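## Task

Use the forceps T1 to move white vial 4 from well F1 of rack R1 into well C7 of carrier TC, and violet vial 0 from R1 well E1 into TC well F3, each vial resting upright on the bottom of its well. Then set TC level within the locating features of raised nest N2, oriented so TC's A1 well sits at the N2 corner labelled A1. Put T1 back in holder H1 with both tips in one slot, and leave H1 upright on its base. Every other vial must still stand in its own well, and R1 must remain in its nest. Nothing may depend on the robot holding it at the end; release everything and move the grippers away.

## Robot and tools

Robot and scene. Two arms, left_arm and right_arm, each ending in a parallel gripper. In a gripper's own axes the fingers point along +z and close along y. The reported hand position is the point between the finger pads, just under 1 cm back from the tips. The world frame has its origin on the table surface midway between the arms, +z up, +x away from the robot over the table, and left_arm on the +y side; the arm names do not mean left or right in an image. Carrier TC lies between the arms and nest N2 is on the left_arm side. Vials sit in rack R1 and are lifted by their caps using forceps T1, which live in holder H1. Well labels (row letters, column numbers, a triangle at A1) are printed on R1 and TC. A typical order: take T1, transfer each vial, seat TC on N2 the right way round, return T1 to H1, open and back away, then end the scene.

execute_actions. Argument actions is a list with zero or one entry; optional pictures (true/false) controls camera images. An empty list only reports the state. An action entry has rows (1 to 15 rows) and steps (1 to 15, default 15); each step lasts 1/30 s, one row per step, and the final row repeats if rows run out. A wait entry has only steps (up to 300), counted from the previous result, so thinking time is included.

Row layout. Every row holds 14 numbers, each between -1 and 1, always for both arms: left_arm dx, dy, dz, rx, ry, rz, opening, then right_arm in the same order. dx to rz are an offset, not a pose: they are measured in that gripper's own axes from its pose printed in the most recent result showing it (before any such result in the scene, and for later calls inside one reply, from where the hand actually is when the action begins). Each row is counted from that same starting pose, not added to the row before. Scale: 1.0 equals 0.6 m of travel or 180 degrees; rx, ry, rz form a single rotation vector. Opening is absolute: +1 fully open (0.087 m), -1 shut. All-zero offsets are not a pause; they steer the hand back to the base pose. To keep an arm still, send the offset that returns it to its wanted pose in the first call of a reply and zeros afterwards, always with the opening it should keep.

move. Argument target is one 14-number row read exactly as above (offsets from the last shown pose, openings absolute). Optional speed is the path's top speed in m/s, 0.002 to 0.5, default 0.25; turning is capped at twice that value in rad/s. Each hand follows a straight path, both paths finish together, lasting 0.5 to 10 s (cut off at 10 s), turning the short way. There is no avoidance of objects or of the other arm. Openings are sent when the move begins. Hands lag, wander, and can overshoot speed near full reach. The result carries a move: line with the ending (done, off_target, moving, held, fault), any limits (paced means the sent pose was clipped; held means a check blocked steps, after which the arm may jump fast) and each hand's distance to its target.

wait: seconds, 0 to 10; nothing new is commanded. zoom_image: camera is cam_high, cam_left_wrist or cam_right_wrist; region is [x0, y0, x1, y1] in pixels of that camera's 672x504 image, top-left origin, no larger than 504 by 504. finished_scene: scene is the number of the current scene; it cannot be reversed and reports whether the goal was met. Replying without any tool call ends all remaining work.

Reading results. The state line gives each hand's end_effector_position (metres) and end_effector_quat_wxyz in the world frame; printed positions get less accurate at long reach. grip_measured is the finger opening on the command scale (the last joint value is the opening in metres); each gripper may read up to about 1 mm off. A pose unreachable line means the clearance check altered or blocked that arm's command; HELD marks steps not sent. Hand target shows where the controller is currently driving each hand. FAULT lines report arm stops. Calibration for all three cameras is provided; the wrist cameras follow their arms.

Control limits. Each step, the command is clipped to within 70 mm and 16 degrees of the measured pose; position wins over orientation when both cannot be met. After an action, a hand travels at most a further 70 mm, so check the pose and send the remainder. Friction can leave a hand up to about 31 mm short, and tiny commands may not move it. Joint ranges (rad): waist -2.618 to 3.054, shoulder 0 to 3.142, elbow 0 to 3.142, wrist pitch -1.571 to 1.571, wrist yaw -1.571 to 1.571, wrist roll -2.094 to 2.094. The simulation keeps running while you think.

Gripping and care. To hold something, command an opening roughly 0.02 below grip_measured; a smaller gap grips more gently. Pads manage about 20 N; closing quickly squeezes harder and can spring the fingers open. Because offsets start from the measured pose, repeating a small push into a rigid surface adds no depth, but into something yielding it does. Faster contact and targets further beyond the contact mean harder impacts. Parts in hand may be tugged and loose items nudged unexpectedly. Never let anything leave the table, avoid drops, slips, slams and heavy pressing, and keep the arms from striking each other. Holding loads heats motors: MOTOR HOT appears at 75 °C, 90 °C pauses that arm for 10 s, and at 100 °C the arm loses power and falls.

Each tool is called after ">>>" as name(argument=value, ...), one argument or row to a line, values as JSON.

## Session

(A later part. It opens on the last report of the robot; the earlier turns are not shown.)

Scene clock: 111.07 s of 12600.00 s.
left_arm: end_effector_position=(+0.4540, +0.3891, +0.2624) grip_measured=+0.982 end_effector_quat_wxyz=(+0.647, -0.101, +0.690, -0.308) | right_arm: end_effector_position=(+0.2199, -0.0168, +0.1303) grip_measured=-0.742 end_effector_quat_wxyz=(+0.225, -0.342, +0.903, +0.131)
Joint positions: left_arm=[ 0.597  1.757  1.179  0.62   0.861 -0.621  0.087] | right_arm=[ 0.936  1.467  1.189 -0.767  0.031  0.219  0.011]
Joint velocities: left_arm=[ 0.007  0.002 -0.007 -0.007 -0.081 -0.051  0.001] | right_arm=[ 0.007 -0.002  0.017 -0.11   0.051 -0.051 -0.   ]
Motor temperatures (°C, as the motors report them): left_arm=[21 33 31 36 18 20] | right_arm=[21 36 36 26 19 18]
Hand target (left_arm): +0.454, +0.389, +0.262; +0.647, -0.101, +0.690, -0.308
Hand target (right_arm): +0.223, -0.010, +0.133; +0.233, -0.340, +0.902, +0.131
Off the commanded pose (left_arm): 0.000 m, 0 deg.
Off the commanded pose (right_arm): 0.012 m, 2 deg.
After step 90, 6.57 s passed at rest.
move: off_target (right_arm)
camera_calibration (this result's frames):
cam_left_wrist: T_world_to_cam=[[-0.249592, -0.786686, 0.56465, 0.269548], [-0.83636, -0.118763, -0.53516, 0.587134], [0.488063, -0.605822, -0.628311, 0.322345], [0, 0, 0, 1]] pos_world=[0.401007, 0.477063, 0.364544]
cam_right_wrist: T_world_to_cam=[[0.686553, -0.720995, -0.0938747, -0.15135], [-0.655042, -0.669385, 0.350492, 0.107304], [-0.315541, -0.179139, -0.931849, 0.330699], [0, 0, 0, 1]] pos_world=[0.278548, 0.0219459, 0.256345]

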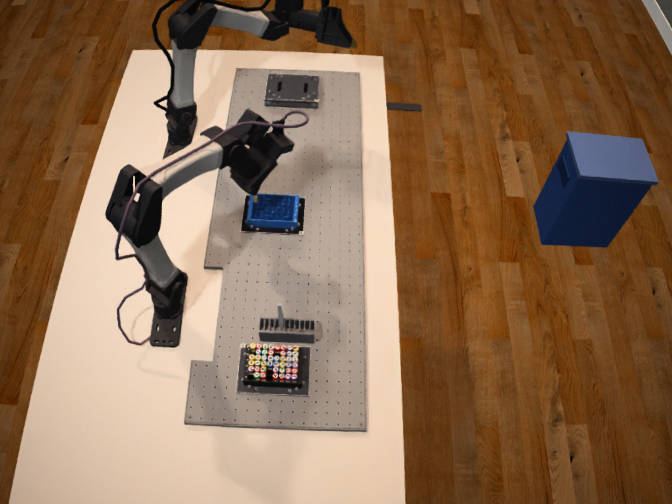

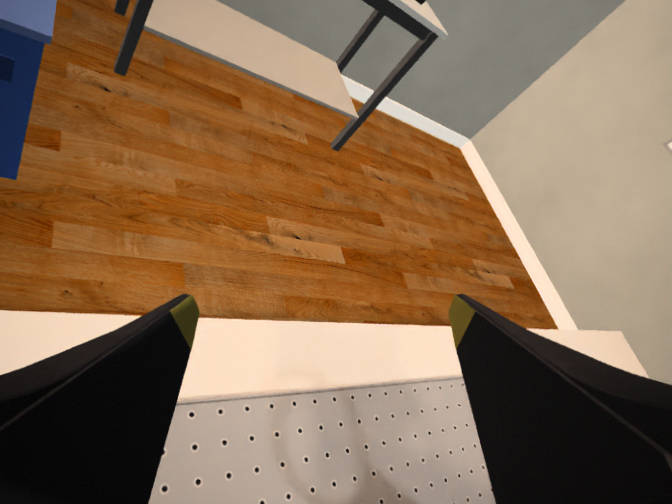

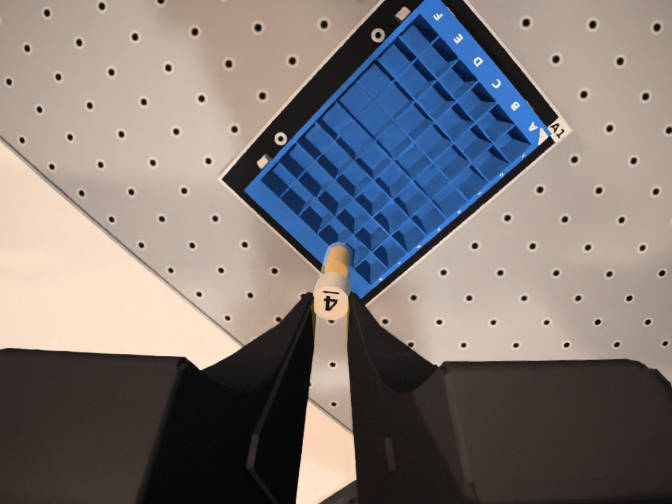

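>>> execute_actions(
  actions=[],
)

Scene clock: 136.10 s of 12600.00 s.
left_arm: end_effector_position=(+0.4540, +0.3891, +0.2624) grip_measured=+0.982 end_effector_quat_wxyz=(+0.647, -0.101, +0.690, -0.308) | right_arm: end_effector_position=(+0.2200, -0.0169, +0.1303) grip_measured=-0.742 end_effector_quat_wxyz=(+0.225, -0.340, +0.903, +0.131)
Joint positions: left_arm=[ 0.597  1.757  1.179  0.62   0.861 -0.621  0.087] | right_arm=[ 0.936  1.467  1.189 -0.767  0.032  0.221  0.011]
Joint velocities: left_arm=[-0.017 -0.017  0.002  0.022 -0.051 -0.037 -0.001] | right_arm=[-0.007 -0.002 -0.002  0.007 -0.022 -0.007  0.001]
Motor temperatures (°C, as the motors report them): left_arm=[21 34 31 36 18 20] | right_arm=[21 35 38 28 19 18]
Hand target (left_arm): +0.454, +0.389, +0.262; +0.647, -0.101, +0.690, -0.308
Hand target (right_arm): +0.223, -0.010, +0.133; +0.233, -0.339, +0.902, +0.131
Off the commanded pose (left_arm): 0.000 m, 0 deg.
Off the commanded pose (right_arm): 0.012 m, 2 deg.
Steps of this call (steps 1 to 90: nothing new was sent; then 22.03 s passed at rest). Readings (end_effector_position):
1: left_arm (+0.4540, +0.3891, +0.2624) | right_arm (+0.2199, -0.0169, +0.1303)
2: left_arm (+0.4540, +0.3891, +0.2624) | right_arm (+0.2199, -0.0169, +0.1303)
4: left_arm (+0.4540, +0.3891, +0.2624) | right_arm (+0.2200, -0.0169, +0.1303)
8: left_arm (+0.4540, +0.3891, +0.2624) | right_arm (+0.2200, -0.0169, +0.1303)
90: the state above
camera_calibration (this result's frames):
cam_left_wrist: T_world_to_cam=[[-0.249592, -0.786686, 0.56465, 0.269548], [-0.83636, -0.118763, -0.53516, 0.587134], [0.488063, -0.605822, -0.628311, 0.322345], [0, 0, 0, 1]] pos_world=[0.401007, 0.477063, 0.364544]
cam_right_wrist: T_world_to_cam=[[0.684588, -0.72288, -0.0937223, -0.151137], [-0.656939, -0.66757, 0.350401, 0.107808], [-0.315864, -0.17831, -0.931899, 0.330828], [0, 0, 0, 1]] pos_world=[0.278786, 0.021706, 0.256357]

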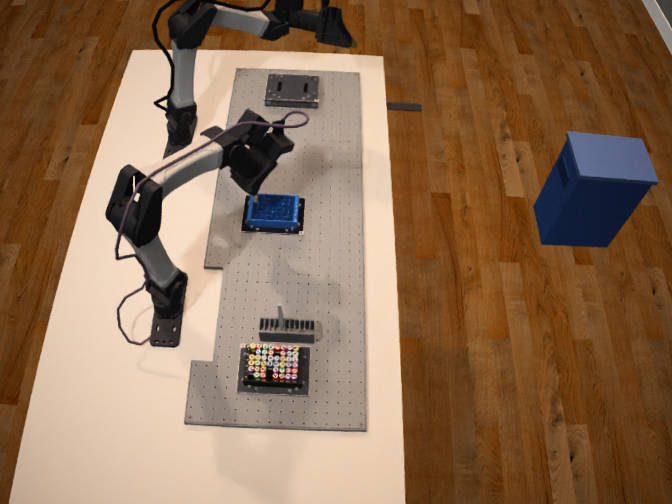

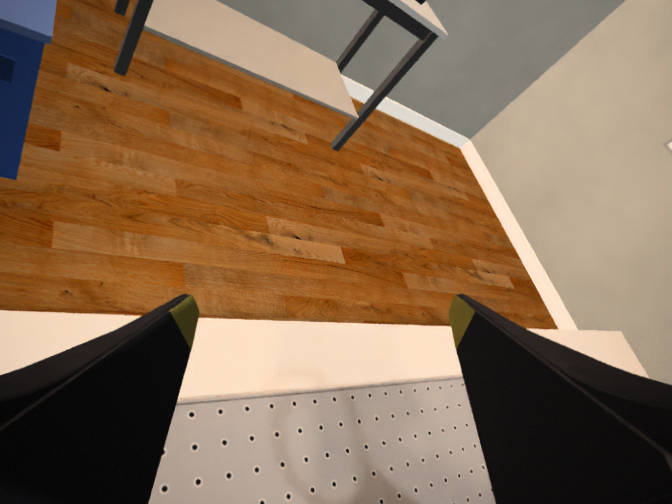

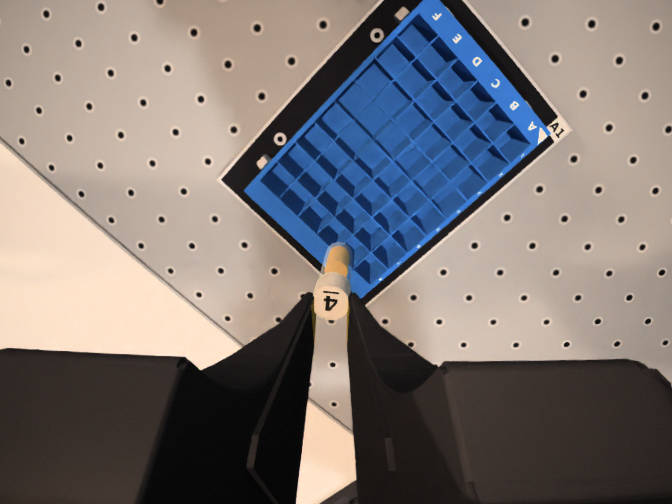

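>>> move(
  target=[0,0,0,0,0,0,1,0.013,-0.015,0.05,0,0,0,-0.76],
  speed=0.04,
)

>>> zoom_image(
  camera="cam_right_wrist",
  region=[220,120,480,330],
)

Scene clock: 146.33 s of 12600.00 s.
left_arm: end_effector_position=(+0.4540, +0.3891, +0.2624) grip_measured=+0.982 end_effector_quat_wxyz=(+0.647, -0.101, +0.690, -0.308) | right_arm: end_effector_position=(+0.2309, -0.0132, +0.1113) grip_measured=-0.742 end_effector_quat_wxyz=(+0.237, -0.339, +0.900, +0.134)
Joint positions: left_arm=[ 0.597  1.757  1.179  0.62   0.861 -0.621  0.087] | right_arm=[ 0.918  1.487  1.123 -0.655  0.031  0.203  0.011]
Joint velocities: left_arm=[ 0.022 -0.007  0.002  0.037 -0.007 -0.007  0.   ] | right_arm=[-0.007  0.007 -0.017 -0.051  0.007  0.007  0.001]
Motor temperatures (°C, as the motors report them): left_arm=[21 34 31 36 18 20] | right_arm=[21 35 39 28 19 18]
Hand target (left_arm): +0.454, +0.389, +0.262; +0.647, -0.101, +0.690, -0.308
Hand target (right_arm): +0.230, -0.017, +0.100; +0.226, -0.340, +0.903, +0.131
Off the commanded pose (left_arm): 0.000 m, 0 deg.
Off the commanded pose (right_arm): 0.012 m, 1 deg.
After step 90, 5.97 s passed at rest.
move: off_target (right_arm)
camera_calibration (this result's frames):
cam_left_wrist: T_world_to_cam=[[-0.249592, -0.786686, 0.56465, 0.269548], [-0.83636, -0.118763, -0.53516, 0.587134], [0.488063, -0.605822, -0.628311, 0.322345], [0, 0, 0, 1]] pos_world=[0.401007, 0.477063, 0.364544]
cam_right_wrist: T_world_to_cam=[[0.685462, -0.722502, -0.0901866, -0.158236], [-0.664941, -0.671637, 0.326737, 0.128499], [-0.296641, -0.163997, -0.940802, 0.313947], [0, 0, 0, 1]] pos_world=[0.287038, 0.0234654, 0.239106]

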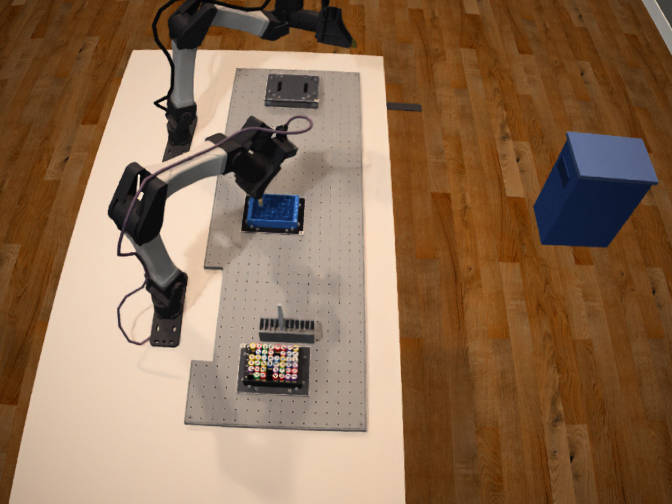

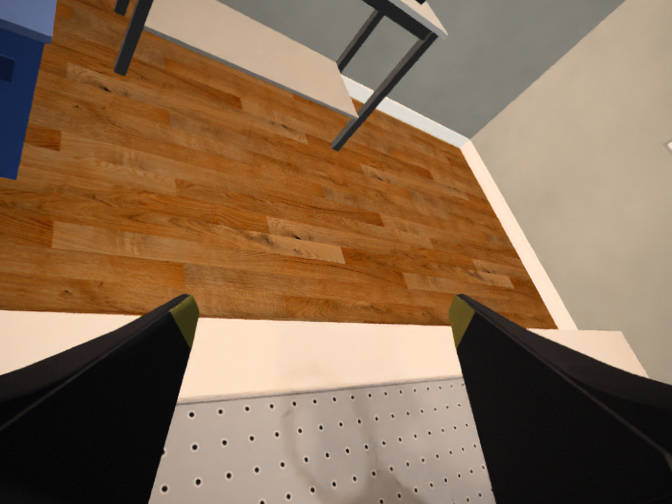

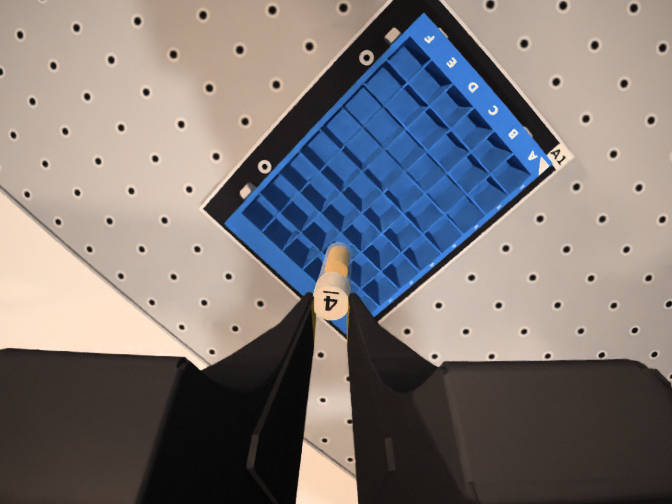

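Region (220, 120, 480, 330) of cam_right_wrist's 672x504 image, scaled by 1.938, with more detail than that image has; it fills the top 407 rows of this view, and the rest is white.

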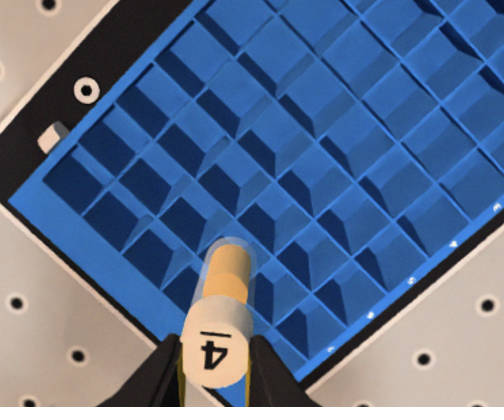

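>>> move(
  target=[0,0,0,0,0,0,1,0.014,-0.002,0.023,0,0.0145,0,-0.76],
  speed=0.02,
)

>>> zoom_image(
  camera="cam_right_wrist",
  region=[220,120,480,330],
)

Scene clock: 157.17 s of 12600.00 s.
left_arm: end_effector_position=(+0.4540, +0.3891, +0.2624) grip_measured=+0.982 end_effector_quat_wxyz=(+0.647, -0.101, +0.690, -0.308) | right_arm: end_effector_position=(+0.2310, -0.0131, +0.1014) grip_measured=-0.742 end_effector_quat_wxyz=(+0.226, -0.341, +0.904, +0.126)
Joint positions: left_arm=[ 0.597  1.757  1.179  0.62   0.861 -0.621  0.087] | right_arm=[ 0.918  1.518  1.123 -0.654  0.031  0.202  0.011]
Joint velocities: left_arm=[ 0.002 -0.002 -0.007  0.022 -0.022 -0.022 -0.001] | right_arm=[-0.032 -0.012  0.002  0.007 -0.051  0.022 -0.   ]
Motor temperatures (°C, as the motors report them): left_arm=[21 34 32 37 18 20] | right_arm=[21 35 38 29 18 18]
Hand target (left_arm): +0.454, +0.389, +0.262; +0.647, -0.101, +0.690, -0.308
Hand target (right_arm): +0.231, -0.014, +0.095; +0.217, -0.342, +0.906, +0.126
Off the commanded pose (left_arm): 0.000 m, 0 deg.
Off the commanded pose (right_arm): 0.006 m, 1 deg.
After step 90, 6.43 s passed at rest.
move: done
camera_calibration (this result's frames):
cam_left_wrist: T_world_to_cam=[[-0.249592, -0.786686, 0.56465, 0.269548], [-0.83636, -0.118763, -0.53516, 0.587134], [0.488063, -0.605822, -0.628311, 0.322345], [0, 0, 0, 1]] pos_world=[0.401007, 0.477063, 0.364544]
cam_right_wrist: T_world_to_cam=[[0.684179, -0.724354, -0.0849192, -0.159381], [-0.658813, -0.663782, 0.354061, 0.127774], [-0.312833, -0.186295, -0.931359, 0.307181], [0, 0, 0, 1]] pos_world=[0.289321, 0.026592, 0.227322]

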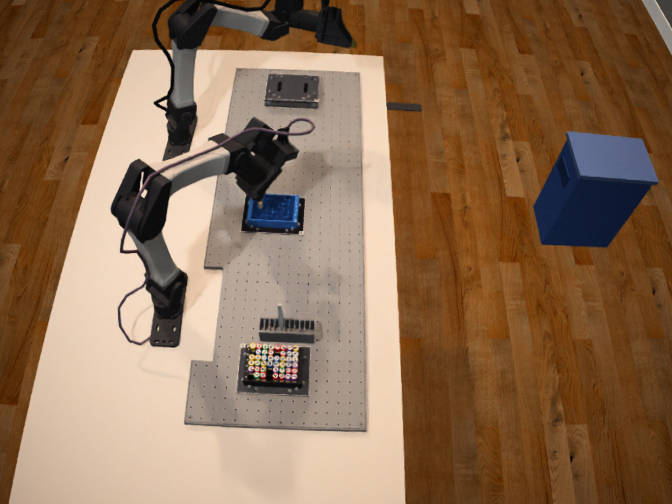

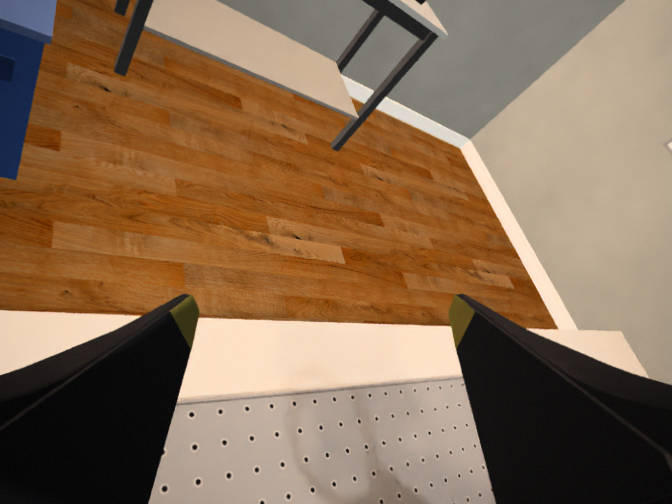

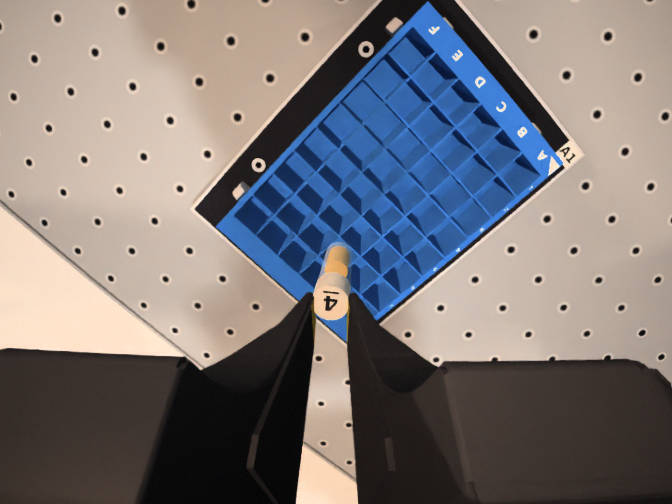

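Region (220, 120, 480, 330) of cam_right_wrist's 672x504 image, scaled by 1.938, with more detail than that image has; it fills the top 407 rows of this view, and the rest is white.

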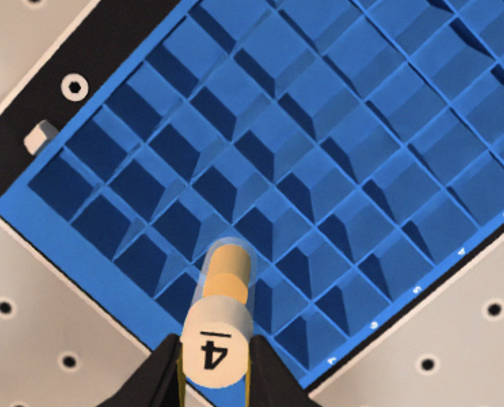

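Roughly centred (232,265). Continue.

>>> move(
  target=[0,0,0,0,0,0,1,0.015,-0.002,0.025,0,0.016,0,-0.76],
  speed=0.012,
)

>>> zoom_image(
  camera="cam_right_wrist",
  region=[220,120,480,330],
)

Scene clock: 173.20 s of 12600.00 s.
left_arm: end_effector_position=(+0.4540, +0.3891, +0.2624) grip_measured=+0.982 end_effector_quat_wxyz=(+0.647, -0.101, +0.690, -0.308) | right_arm: end_effector_position=(+0.2316, -0.0120, +0.0899) grip_measured=-0.742 end_effector_quat_wxyz=(+0.213, -0.343, +0.907, +0.119)
Joint positions: left_arm=[ 0.597  1.757  1.179  0.62   0.861 -0.621  0.087] | right_arm=[ 0.918  1.556  1.123 -0.646  0.03   0.202  0.011]
Joint velocities: left_arm=[ 0.002 -0.022  0.012 -0.037  0.095  0.007  0.001] | right_arm=[-0.007  0.017  0.017  0.095 -0.007  0.022 -0.   ]
Motor temperatures (°C, as the motors report them): left_arm=[21 34 32 37 18 20] | right_arm=[21 35 38 29 18 18]
Hand target (left_arm): +0.454, +0.389, +0.262; +0.647, -0.101, +0.690, -0.308
Hand target (right_arm): +0.231, -0.014, +0.084; +0.203, -0.344, +0.909, +0.117
Off the commanded pose (left_arm): 0.000 m, 0 deg.
Off the commanded pose (right_arm): 0.006 m, 1 deg.
After step 90, 10.57 s passed at rest.
move: done
camera_calibration (this result's frames):
cam_left_wrist: T_world_to_cam=[[-0.249592, -0.786686, 0.56465, 0.269548], [-0.83636, -0.118763, -0.53516, 0.587134], [0.488063, -0.605822, -0.628311, 0.322345], [0, 0, 0, 1]] pos_world=[0.401007, 0.477063, 0.364544]
cam_right_wrist: T_world_to_cam=[[0.682956, -0.726017, -0.0804361, -0.160148], [-0.651935, -0.655499, 0.381183, 0.129031], [-0.329472, -0.207892, -0.920994, 0.299561], [0, 0, 0, 1]] pos_world=[0.292191, 0.0305861, 0.213827]

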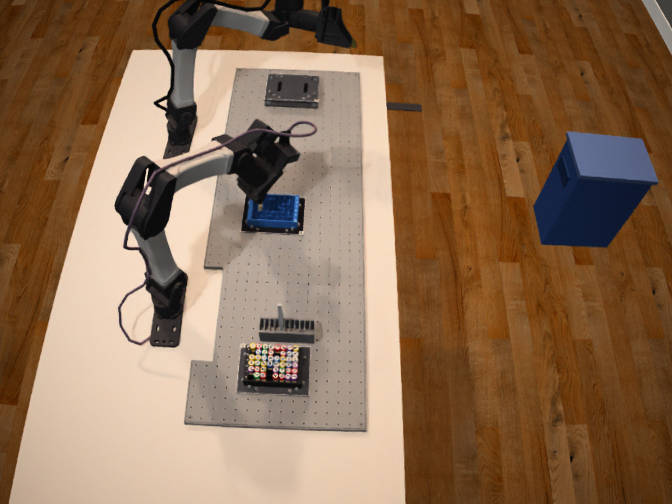

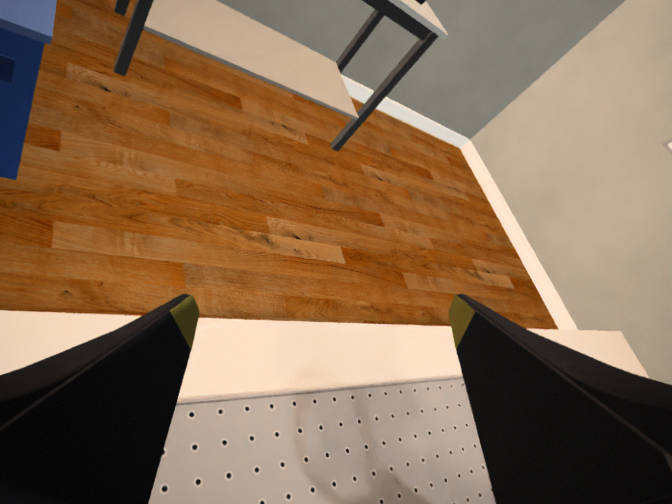

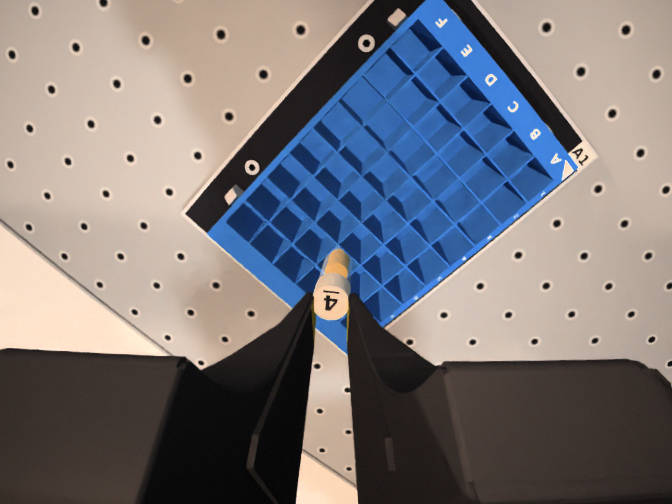

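Region (220, 120, 480, 330) of cam_right_wrist's 672x504 image, scaled by 1.938, with more detail than that image has; it fills the top 407 rows of this view, and the rest is white.

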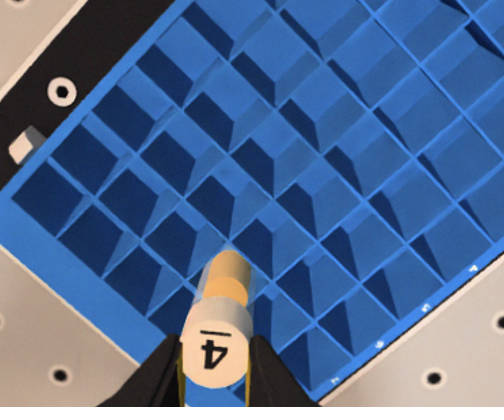

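In. Further down, slightly back.

>>> move(
  target=[0,0,0,0,0,0,1,0.023,-0.003,0.033,0,0.02,0,-0.76],
  speed=0.015,
)

Scene clock: 181.33 s of 12600.00 s.
left_arm: end_effector_position=(+0.4540, +0.3891, +0.2624) grip_measured=+0.982 end_effector_quat_wxyz=(+0.647, -0.101, +0.690, -0.308) | right_arm: end_effector_position=(+0.2307, -0.0128, +0.0777) grip_measured=-0.742 end_effector_quat_wxyz=(+0.198, -0.345, +0.911, +0.109)
Joint positions: left_arm=[ 0.597  1.757  1.179  0.62   0.861 -0.621  0.087] | right_arm=[ 0.918  1.594  1.123 -0.646  0.029  0.202  0.011]
Joint velocities: left_arm=[ 0.007 -0.007 -0.012 -0.037 -0.022 -0.022  0.   ] | right_arm=[ 0.007  0.002  0.002 -0.007 -0.022 -0.007  0.   ]
Motor temperatures (°C, as the motors report them): left_arm=[21 35 32 37 18 20] | right_arm=[21 35 38 29 18 18]
Hand target (left_arm): +0.454, +0.389, +0.262; +0.647, -0.101, +0.690, -0.308
Hand target (right_arm): +0.229, -0.015, +0.066; +0.185, -0.346, +0.914, +0.108
Off the commanded pose (left_arm): 0.000 m, 0 deg.
Off the commanded pose (right_arm): 0.012 m, 2 deg.
After step 90, 2.80 s passed at rest.
move: off_target (right_arm)
camera_calibration (this result's frames):
cam_left_wrist: T_world_to_cam=[[-0.249592, -0.786686, 0.56465, 0.269548], [-0.83636, -0.118763, -0.53516, 0.587134], [0.488063, -0.605822, -0.628311, 0.322345], [0, 0, 0, 1]] pos_world=[0.401007, 0.477063, 0.364544]
cam_right_wrist: T_world_to_cam=[[0.681627, -0.727838, -0.0750813, -0.161203], [-0.64208, -0.644189, 0.415637, 0.127842], [-0.350883, -0.235101, -0.906426, 0.291269], [0, 0, 0, 1]] pos_world=[0.294166, 0.0335026, 0.198775]

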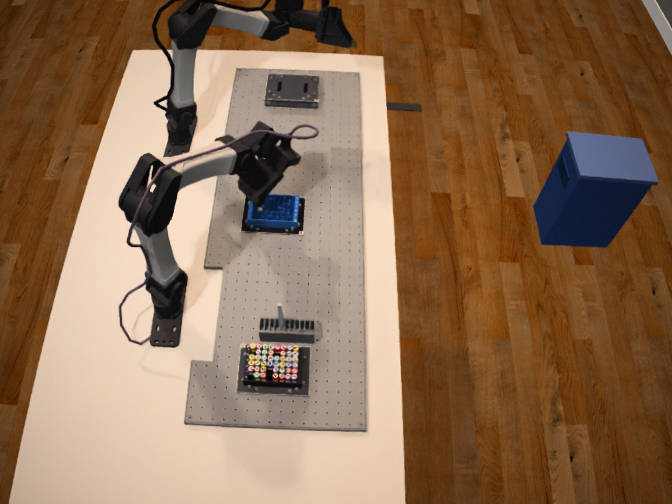

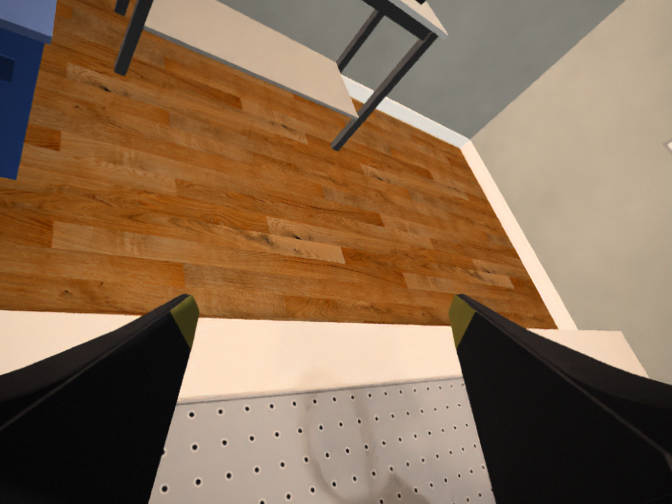

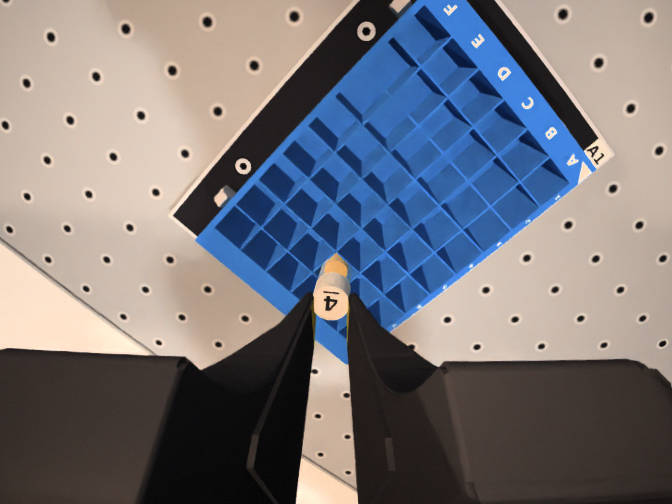

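>>> move(
  target=[0,0,0,0,0,0,1,0.011,-0.001,0.019,0,0.012,0,-0.76],
  speed=0.015,
)

>>> move(
  target=[0,0,0,0,0,0,1,0,0,0,0,0,0,-0.6],
)

>>> move(
  target=[0,0,0,0,0,0,1,-0.042,0.006,-0.1,0,-0.035,0,-0.6],
  speed=0.08,
)

Scene clock: 189.67 s of 12600.00 s.
left_arm: end_effector_position=(+0.4540, +0.3891, +0.2624) grip_measured=+0.982 end_effector_quat_wxyz=(+0.647, -0.101, +0.690, -0.308) | right_arm: end_effector_position=(+0.2305, -0.0131, +0.0741) grip_measured=-0.742 end_effector_quat_wxyz=(+0.193, -0.345, +0.912, +0.106)
Joint positions: left_arm=[ 0.597  1.757  1.179  0.62   0.861 -0.621  0.087] | right_arm=[ 0.918  1.605  1.123 -0.646  0.029  0.202  0.011]
Joint velocities: left_arm=[-0.007 -0.027 -0.022 -0.022 -0.095  0.066 -0.   ] | right_arm=[-0.022  0.002  0.002  0.066  0.022 -0.007  0.001]
Motor temperatures (°C, as the motors report them): left_arm=[21 35 32 37 18 20] | right_arm=[21 35 37 29 18 18]
Hand target (left_arm): +0.454, +0.389, +0.262; +0.647, -0.101, +0.690, -0.308
Hand target (right_arm): +0.230, -0.014, +0.065; +0.180, -0.346, +0.915, +0.103
Off the commanded pose (left_arm): 0.000 m, 0 deg.
Off the commanded pose (right_arm): 0.010 m, 2 deg.
After step 90, 3.87 s passed at rest.
move: done
camera_calibration (this result's frames):
cam_left_wrist: T_world_to_cam=[[-0.249592, -0.786686, 0.56465, 0.269548], [-0.83636, -0.118763, -0.53516, 0.587134], [0.488063, -0.605822, -0.628311, 0.322345], [0, 0, 0, 1]] pos_world=[0.401007, 0.477063, 0.364544]
cam_right_wrist: T_world_to_cam=[[0.681138, -0.728496, -0.0731056, -0.161589], [-0.639306, -0.640453, 0.425568, 0.127633], [-0.356845, -0.243133, -0.901969, 0.288789], [0, 0, 0, 1]] pos_world=[0.294714, 0.0342405, 0.194349]

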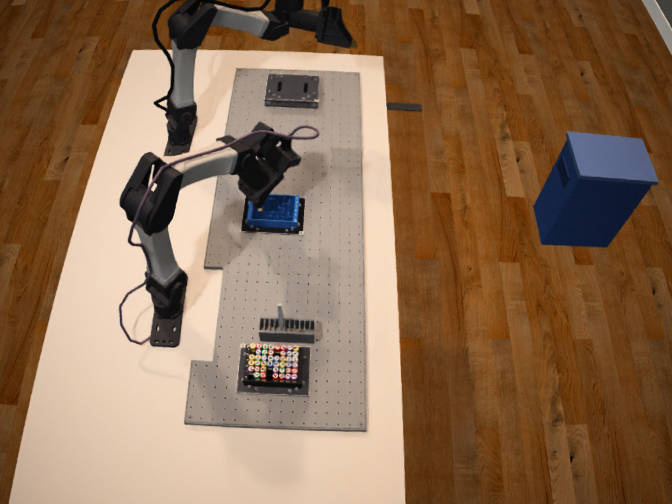

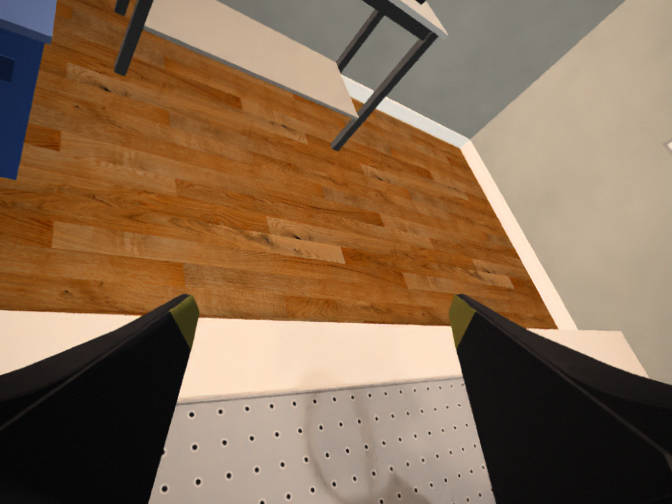

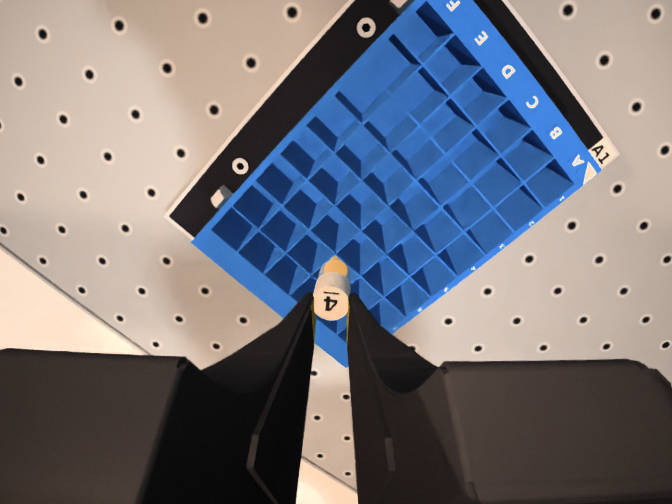

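Scene clock: 190.17 s of 12600.00 s.
left_arm: end_effector_position=(+0.4540, +0.3891, +0.2624) grip_measured=+0.982 end_effector_quat_wxyz=(+0.647, -0.101, +0.690, -0.308) | right_arm: end_effector_position=(+0.2305, -0.0131, +0.0741) grip_measured=-0.600 end_effector_quat_wxyz=(+0.193, -0.345, +0.912, +0.106)
Joint positions: left_arm=[ 0.597  1.757  1.179  0.62   0.861 -0.621  0.087] | right_arm=[ 0.918  1.605  1.123 -0.646  0.029  0.202  0.017]
Joint velocities: left_arm=[-0.002 -0.017 -0.002 -0.007 -0.051 -0.037  0.   ] | right_arm=[ 0.007 -0.012 -0.007 -0.007  0.007  0.11  -0.001]
Motor temperatures (°C, as the motors report them): left_arm=[21 35 32 37 18 20] | right_arm=[21 35 37 29 18 18]
Hand target (left_arm): +0.454, +0.389, +0.262; +0.647, -0.101, +0.690, -0.308
Hand target (right_arm): +0.230, -0.013, +0.074; +0.193, -0.345, +0.912, +0.106
Off the commanded pose (left_arm): 0.000 m, 0 deg.
Off the commanded pose (right_arm): 0.000 m, 0 deg.
move: done
camera_calibration (this result's frames):
cam_left_wrist: T_world_to_cam=[[-0.249592, -0.786686, 0.56465, 0.269548], [-0.83636, -0.118763, -0.53516, 0.587134], [0.488063, -0.605822, -0.628311, 0.322345], [0, 0, 0, 1]] pos_world=[0.401007, 0.477063, 0.364544]
cam_right_wrist: T_world_to_cam=[[0.681138, -0.728496, -0.0731056, -0.161589], [-0.639306, -0.640453, 0.425568, 0.127633], [-0.356845, -0.243133, -0.901969, 0.288789], [0, 0, 0, 1]] pos_world=[0.294714, 0.0342405, 0.194349]

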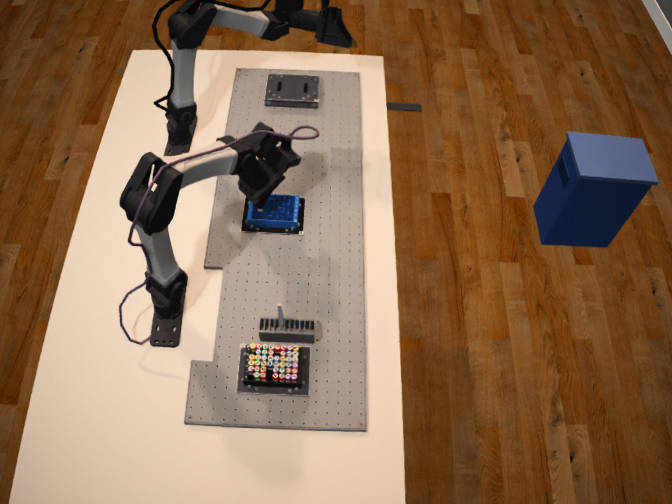

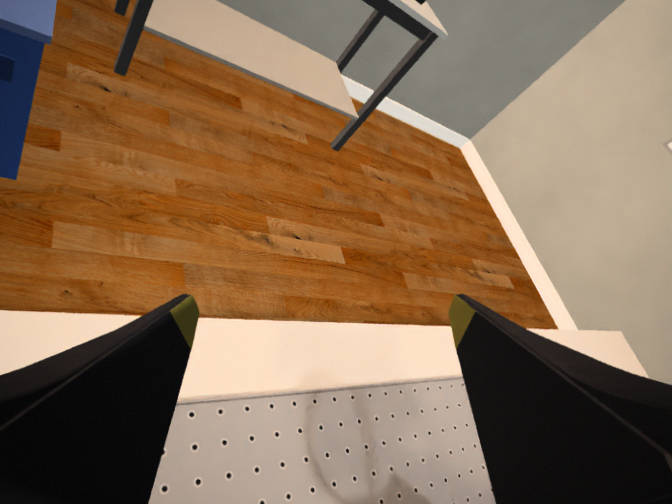

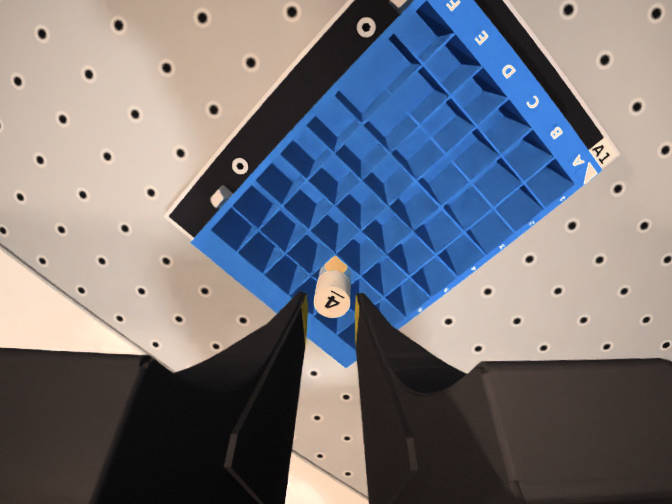

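Scene clock: 191.47 s of 12600.00 s.
left_arm: end_effector_position=(+0.4540, +0.3891, +0.2624) grip_measured=+0.982 end_effector_quat_wxyz=(+0.647, -0.101, +0.690, -0.308) | right_arm: end_effector_position=(+0.2303, -0.0147, +0.1327) grip_measured=-0.600 end_effector_quat_wxyz=(+0.239, -0.339, +0.901, +0.128)
Joint positions: left_arm=[ 0.597  1.757  1.179  0.62   0.861 -0.621  0.087] | right_arm=[ 0.924  1.479  1.203 -0.748  0.045  0.205  0.017]
Joint velocities: left_arm=[ 0.007 -0.012 -0.017  0.007  0.007  0.022  0.001] | right_arm=[-0.002 -0.007  0.007 -0.066 -0.037  0.022 -0.001]
Motor temperatures (°C, as the motors report them): left_arm=[21 35 32 37 18 20] | right_arm=[21 35 37 29 18 18]
Hand target (left_arm): +0.454, +0.389, +0.262; +0.647, -0.101, +0.690, -0.308
Hand target (right_arm): +0.228, -0.014, +0.139; +0.243, -0.339, +0.900, +0.126
Off the commanded pose (left_arm): 0.000 m, 0 deg.
Off the commanded pose (right_arm): 0.007 m, 1 deg.
move: done
camera_calibration (this result's frames):
cam_left_wrist: T_world_to_cam=[[-0.249592, -0.786686, 0.56465, 0.269548], [-0.83636, -0.118763, -0.53516, 0.587134], [0.488063, -0.605822, -0.628311, 0.322345], [0, 0, 0, 1]] pos_world=[0.401007, 0.477063, 0.364544]
cam_right_wrist: T_world_to_cam=[[0.683353, -0.725835, -0.0786878, -0.158084], [-0.669259, -0.665839, 0.329773, 0.120777], [-0.291754, -0.172689, -0.940775, 0.332371], [0, 0, 0, 1]] pos_world=[0.285829, 0.0230715, 0.260418]

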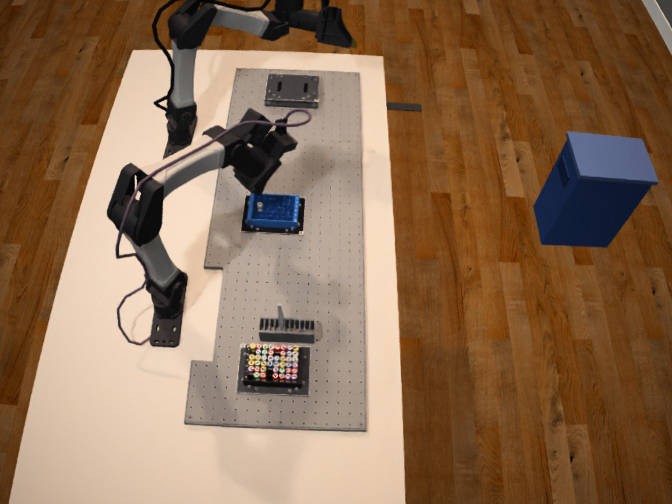

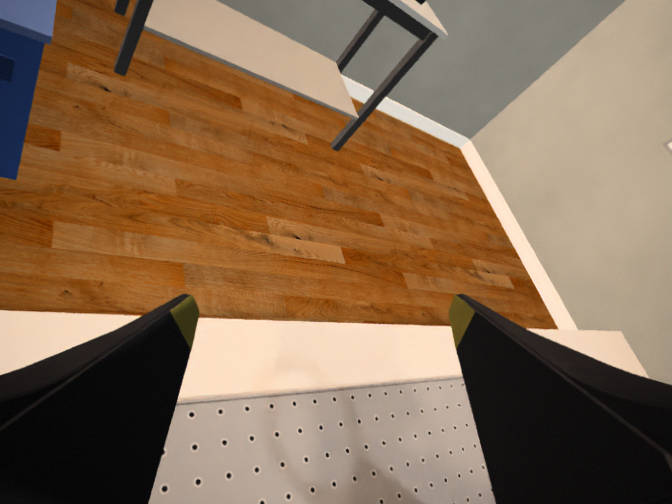

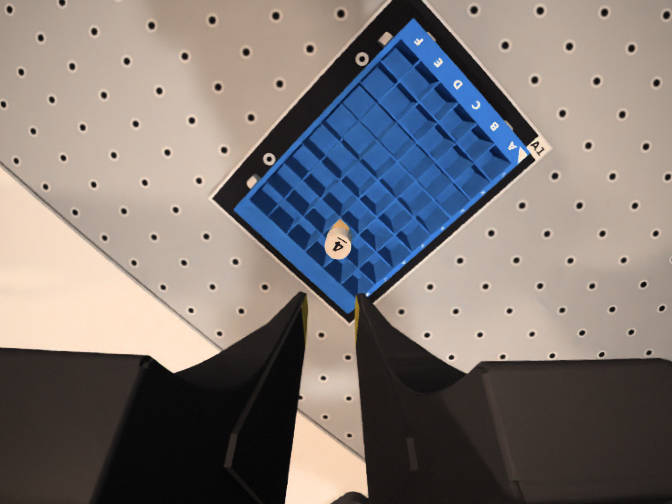

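>>> move(
  target=[0,0,0,0,0,0,1,0.441,-0.57,-0.249,0.016,0,-0.01,-0.6],
  speed=0.2,
)

Scene clock: 203.60 s of 12600.00 s.
left_arm: end_effector_position=(+0.4540, +0.3891, +0.2624) grip_measured=+0.982 end_effector_quat_wxyz=(+0.647, -0.101, +0.690, -0.308) | right_arm: end_effector_position=(+0.2402, -0.4726, +0.1068) grip_measured=-0.600 end_effector_quat_wxyz=(+0.247, -0.350, +0.900, +0.083)
Joint positions: left_arm=[ 0.597  1.757  1.179  0.62   0.861 -0.621  0.087] | right_arm=[-0.91   1.582  1.246 -1.247 -0.527 -1.641  0.017]
Joint velocities: left_arm=[-0.012 -0.007 -0.017 -0.007 -0.051  0.037 -0.001] | right_arm=[-0.017 -0.007  0.007 -0.037  0.007  0.051 -0.001]
Motor temperatures (°C, as the motors report them): left_arm=[21 35 32 37 18 20] | right_arm=[21 35 38 28 18 18]
Hand target (left_arm): +0.454, +0.389, +0.262; +0.647, -0.101, +0.690, -0.308
Hand target (right_arm): +0.241, -0.474, +0.109; +0.251, -0.349, +0.899, +0.087
Off the commanded pose (left_arm): 0.000 m, 0 deg.
Off the commanded pose (right_arm): 0.008 m, 2 deg.
After step 90, 6.27 s passed at rest.
move: done
camera_calibration (this result's frames):
cam_left_wrist: T_world_to_cam=[[-0.249592, -0.786686, 0.56465, 0.269548], [-0.83636, -0.118763, -0.53516, 0.587134], [0.488063, -0.605822, -0.628311, 0.322345], [0, 0, 0, 1]] pos_world=[0.401007, 0.477063, 0.364544]
cam_right_wrist: T_world_to_cam=[[0.682275, -0.730995, 0.0120892, -0.51109], [-0.688144, -0.63652, 0.348282, -0.152567], [-0.246897, -0.245943, -0.937312, 0.186115], [0, 0, 0, 1]] pos_world=[0.289667, -0.424942, 0.233763]

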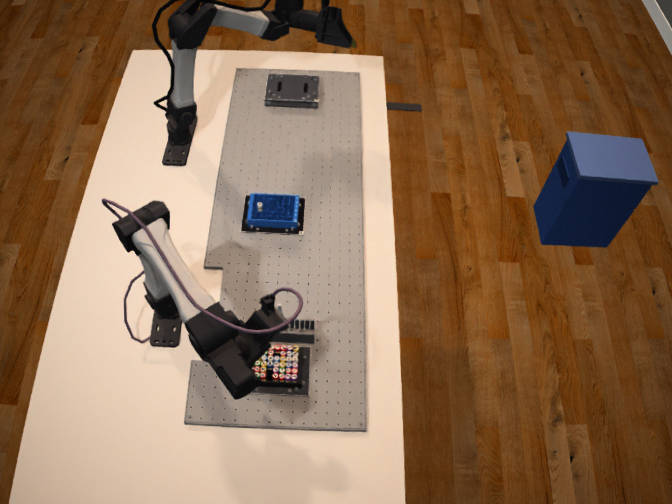

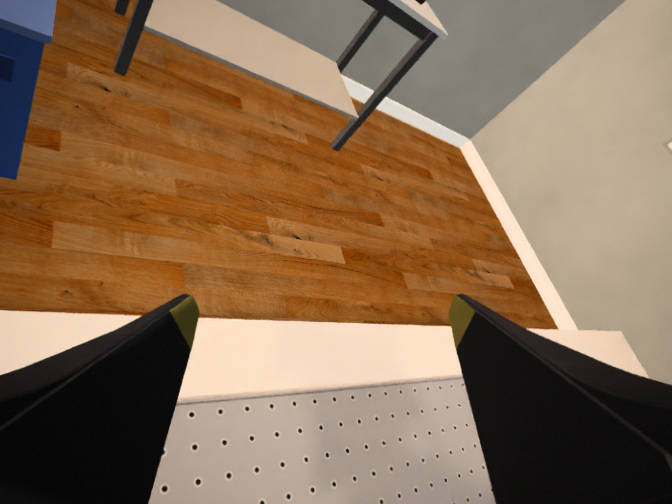

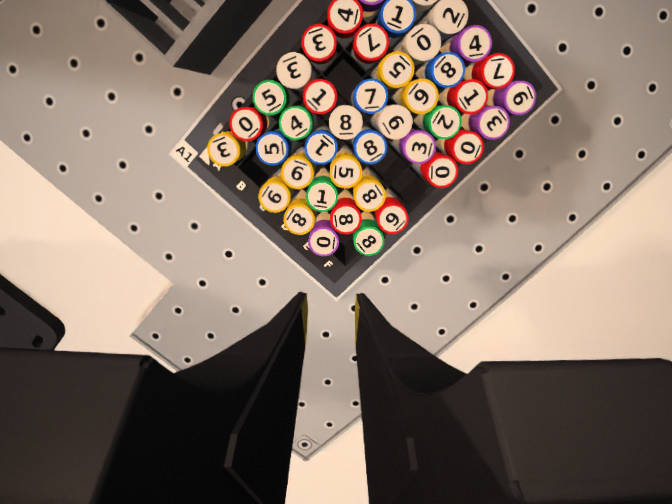

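>>> move(
  target=[0,0,0,0,0,0,1,0.034,0.01,0.057,-0.01,0,0.006,-0.64],
  speed=0.04,
)

Scene clock: 211.33 s of 12600.00 s.
left_arm: end_effector_position=(+0.4540, +0.3891, +0.2624) grip_measured=+0.982 end_effector_quat_wxyz=(+0.647, -0.101, +0.690, -0.308) | right_arm: end_effector_position=(+0.2391, -0.4712, +0.0767) grip_measured=-0.640 end_effector_quat_wxyz=(+0.245, -0.349, +0.900, +0.090)
Joint positions: left_arm=[ 0.597  1.757  1.179  0.62   0.861 -0.621  0.087] | right_arm=[-0.91   1.607  1.151 -1.142 -0.528 -1.644  0.016]
Joint velocities: left_arm=[-0.017  0.007 -0.012 -0.022 -0.007 -0.066  0.001] | right_arm=[-0.002 -0.017 -0.012 -0.007  0.022 -0.095 -0.   ]
Motor temperatures (°C, as the motors report them): left_arm=[21 35 32 38 18 20] | right_arm=[21 35 38 27 19 18]
Hand target (left_arm): +0.454, +0.389, +0.262; +0.647, -0.101, +0.690, -0.308
Hand target (right_arm): +0.236, -0.469, +0.067; +0.241, -0.345, +0.902, +0.100
Off the commanded pose (left_arm): 0.000 m, 0 deg.
Off the commanded pose (right_arm): 0.010 m, 1 deg.
After step 90, 3.33 s passed at rest.
move: done
camera_calibration (this result's frames):
cam_left_wrist: T_world_to_cam=[[-0.249592, -0.786686, 0.56465, 0.269548], [-0.83636, -0.118763, -0.53516, 0.587134], [0.488063, -0.605822, -0.628311, 0.322345], [0, 0, 0, 1]] pos_world=[0.401007, 0.477063, 0.364544]
cam_right_wrist: T_world_to_cam=[[0.684479, -0.729032, -0.00136689, -0.507517], [-0.683432, -0.642317, 0.346914, -0.145638], [-0.25379, -0.236521, -0.937896, 0.164105], [0, 0, 0, 1]] pos_world=[0.289499, -0.424727, 0.203744]

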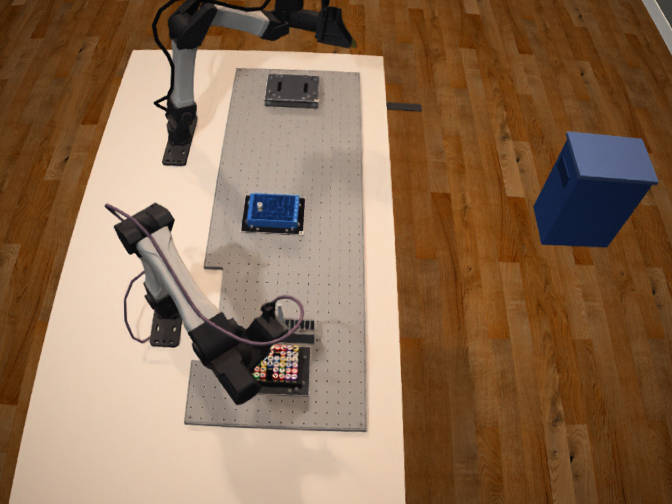

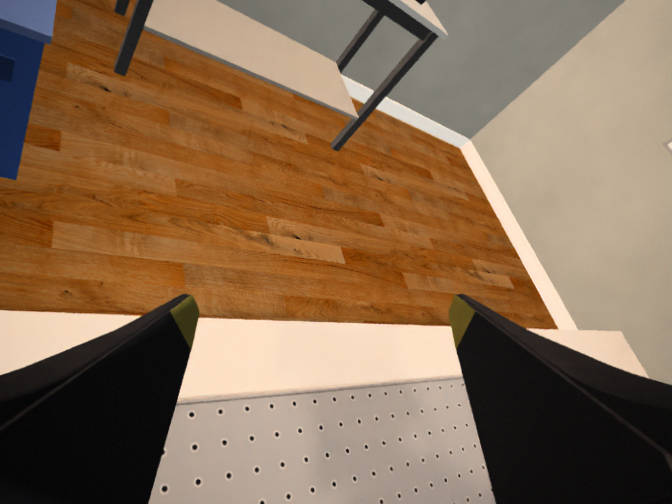

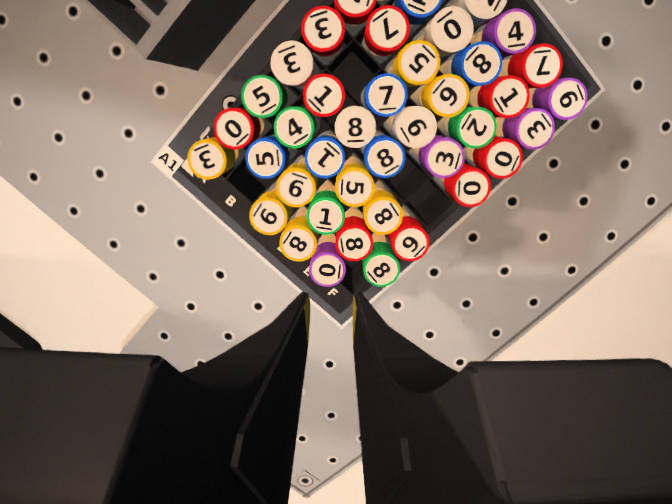

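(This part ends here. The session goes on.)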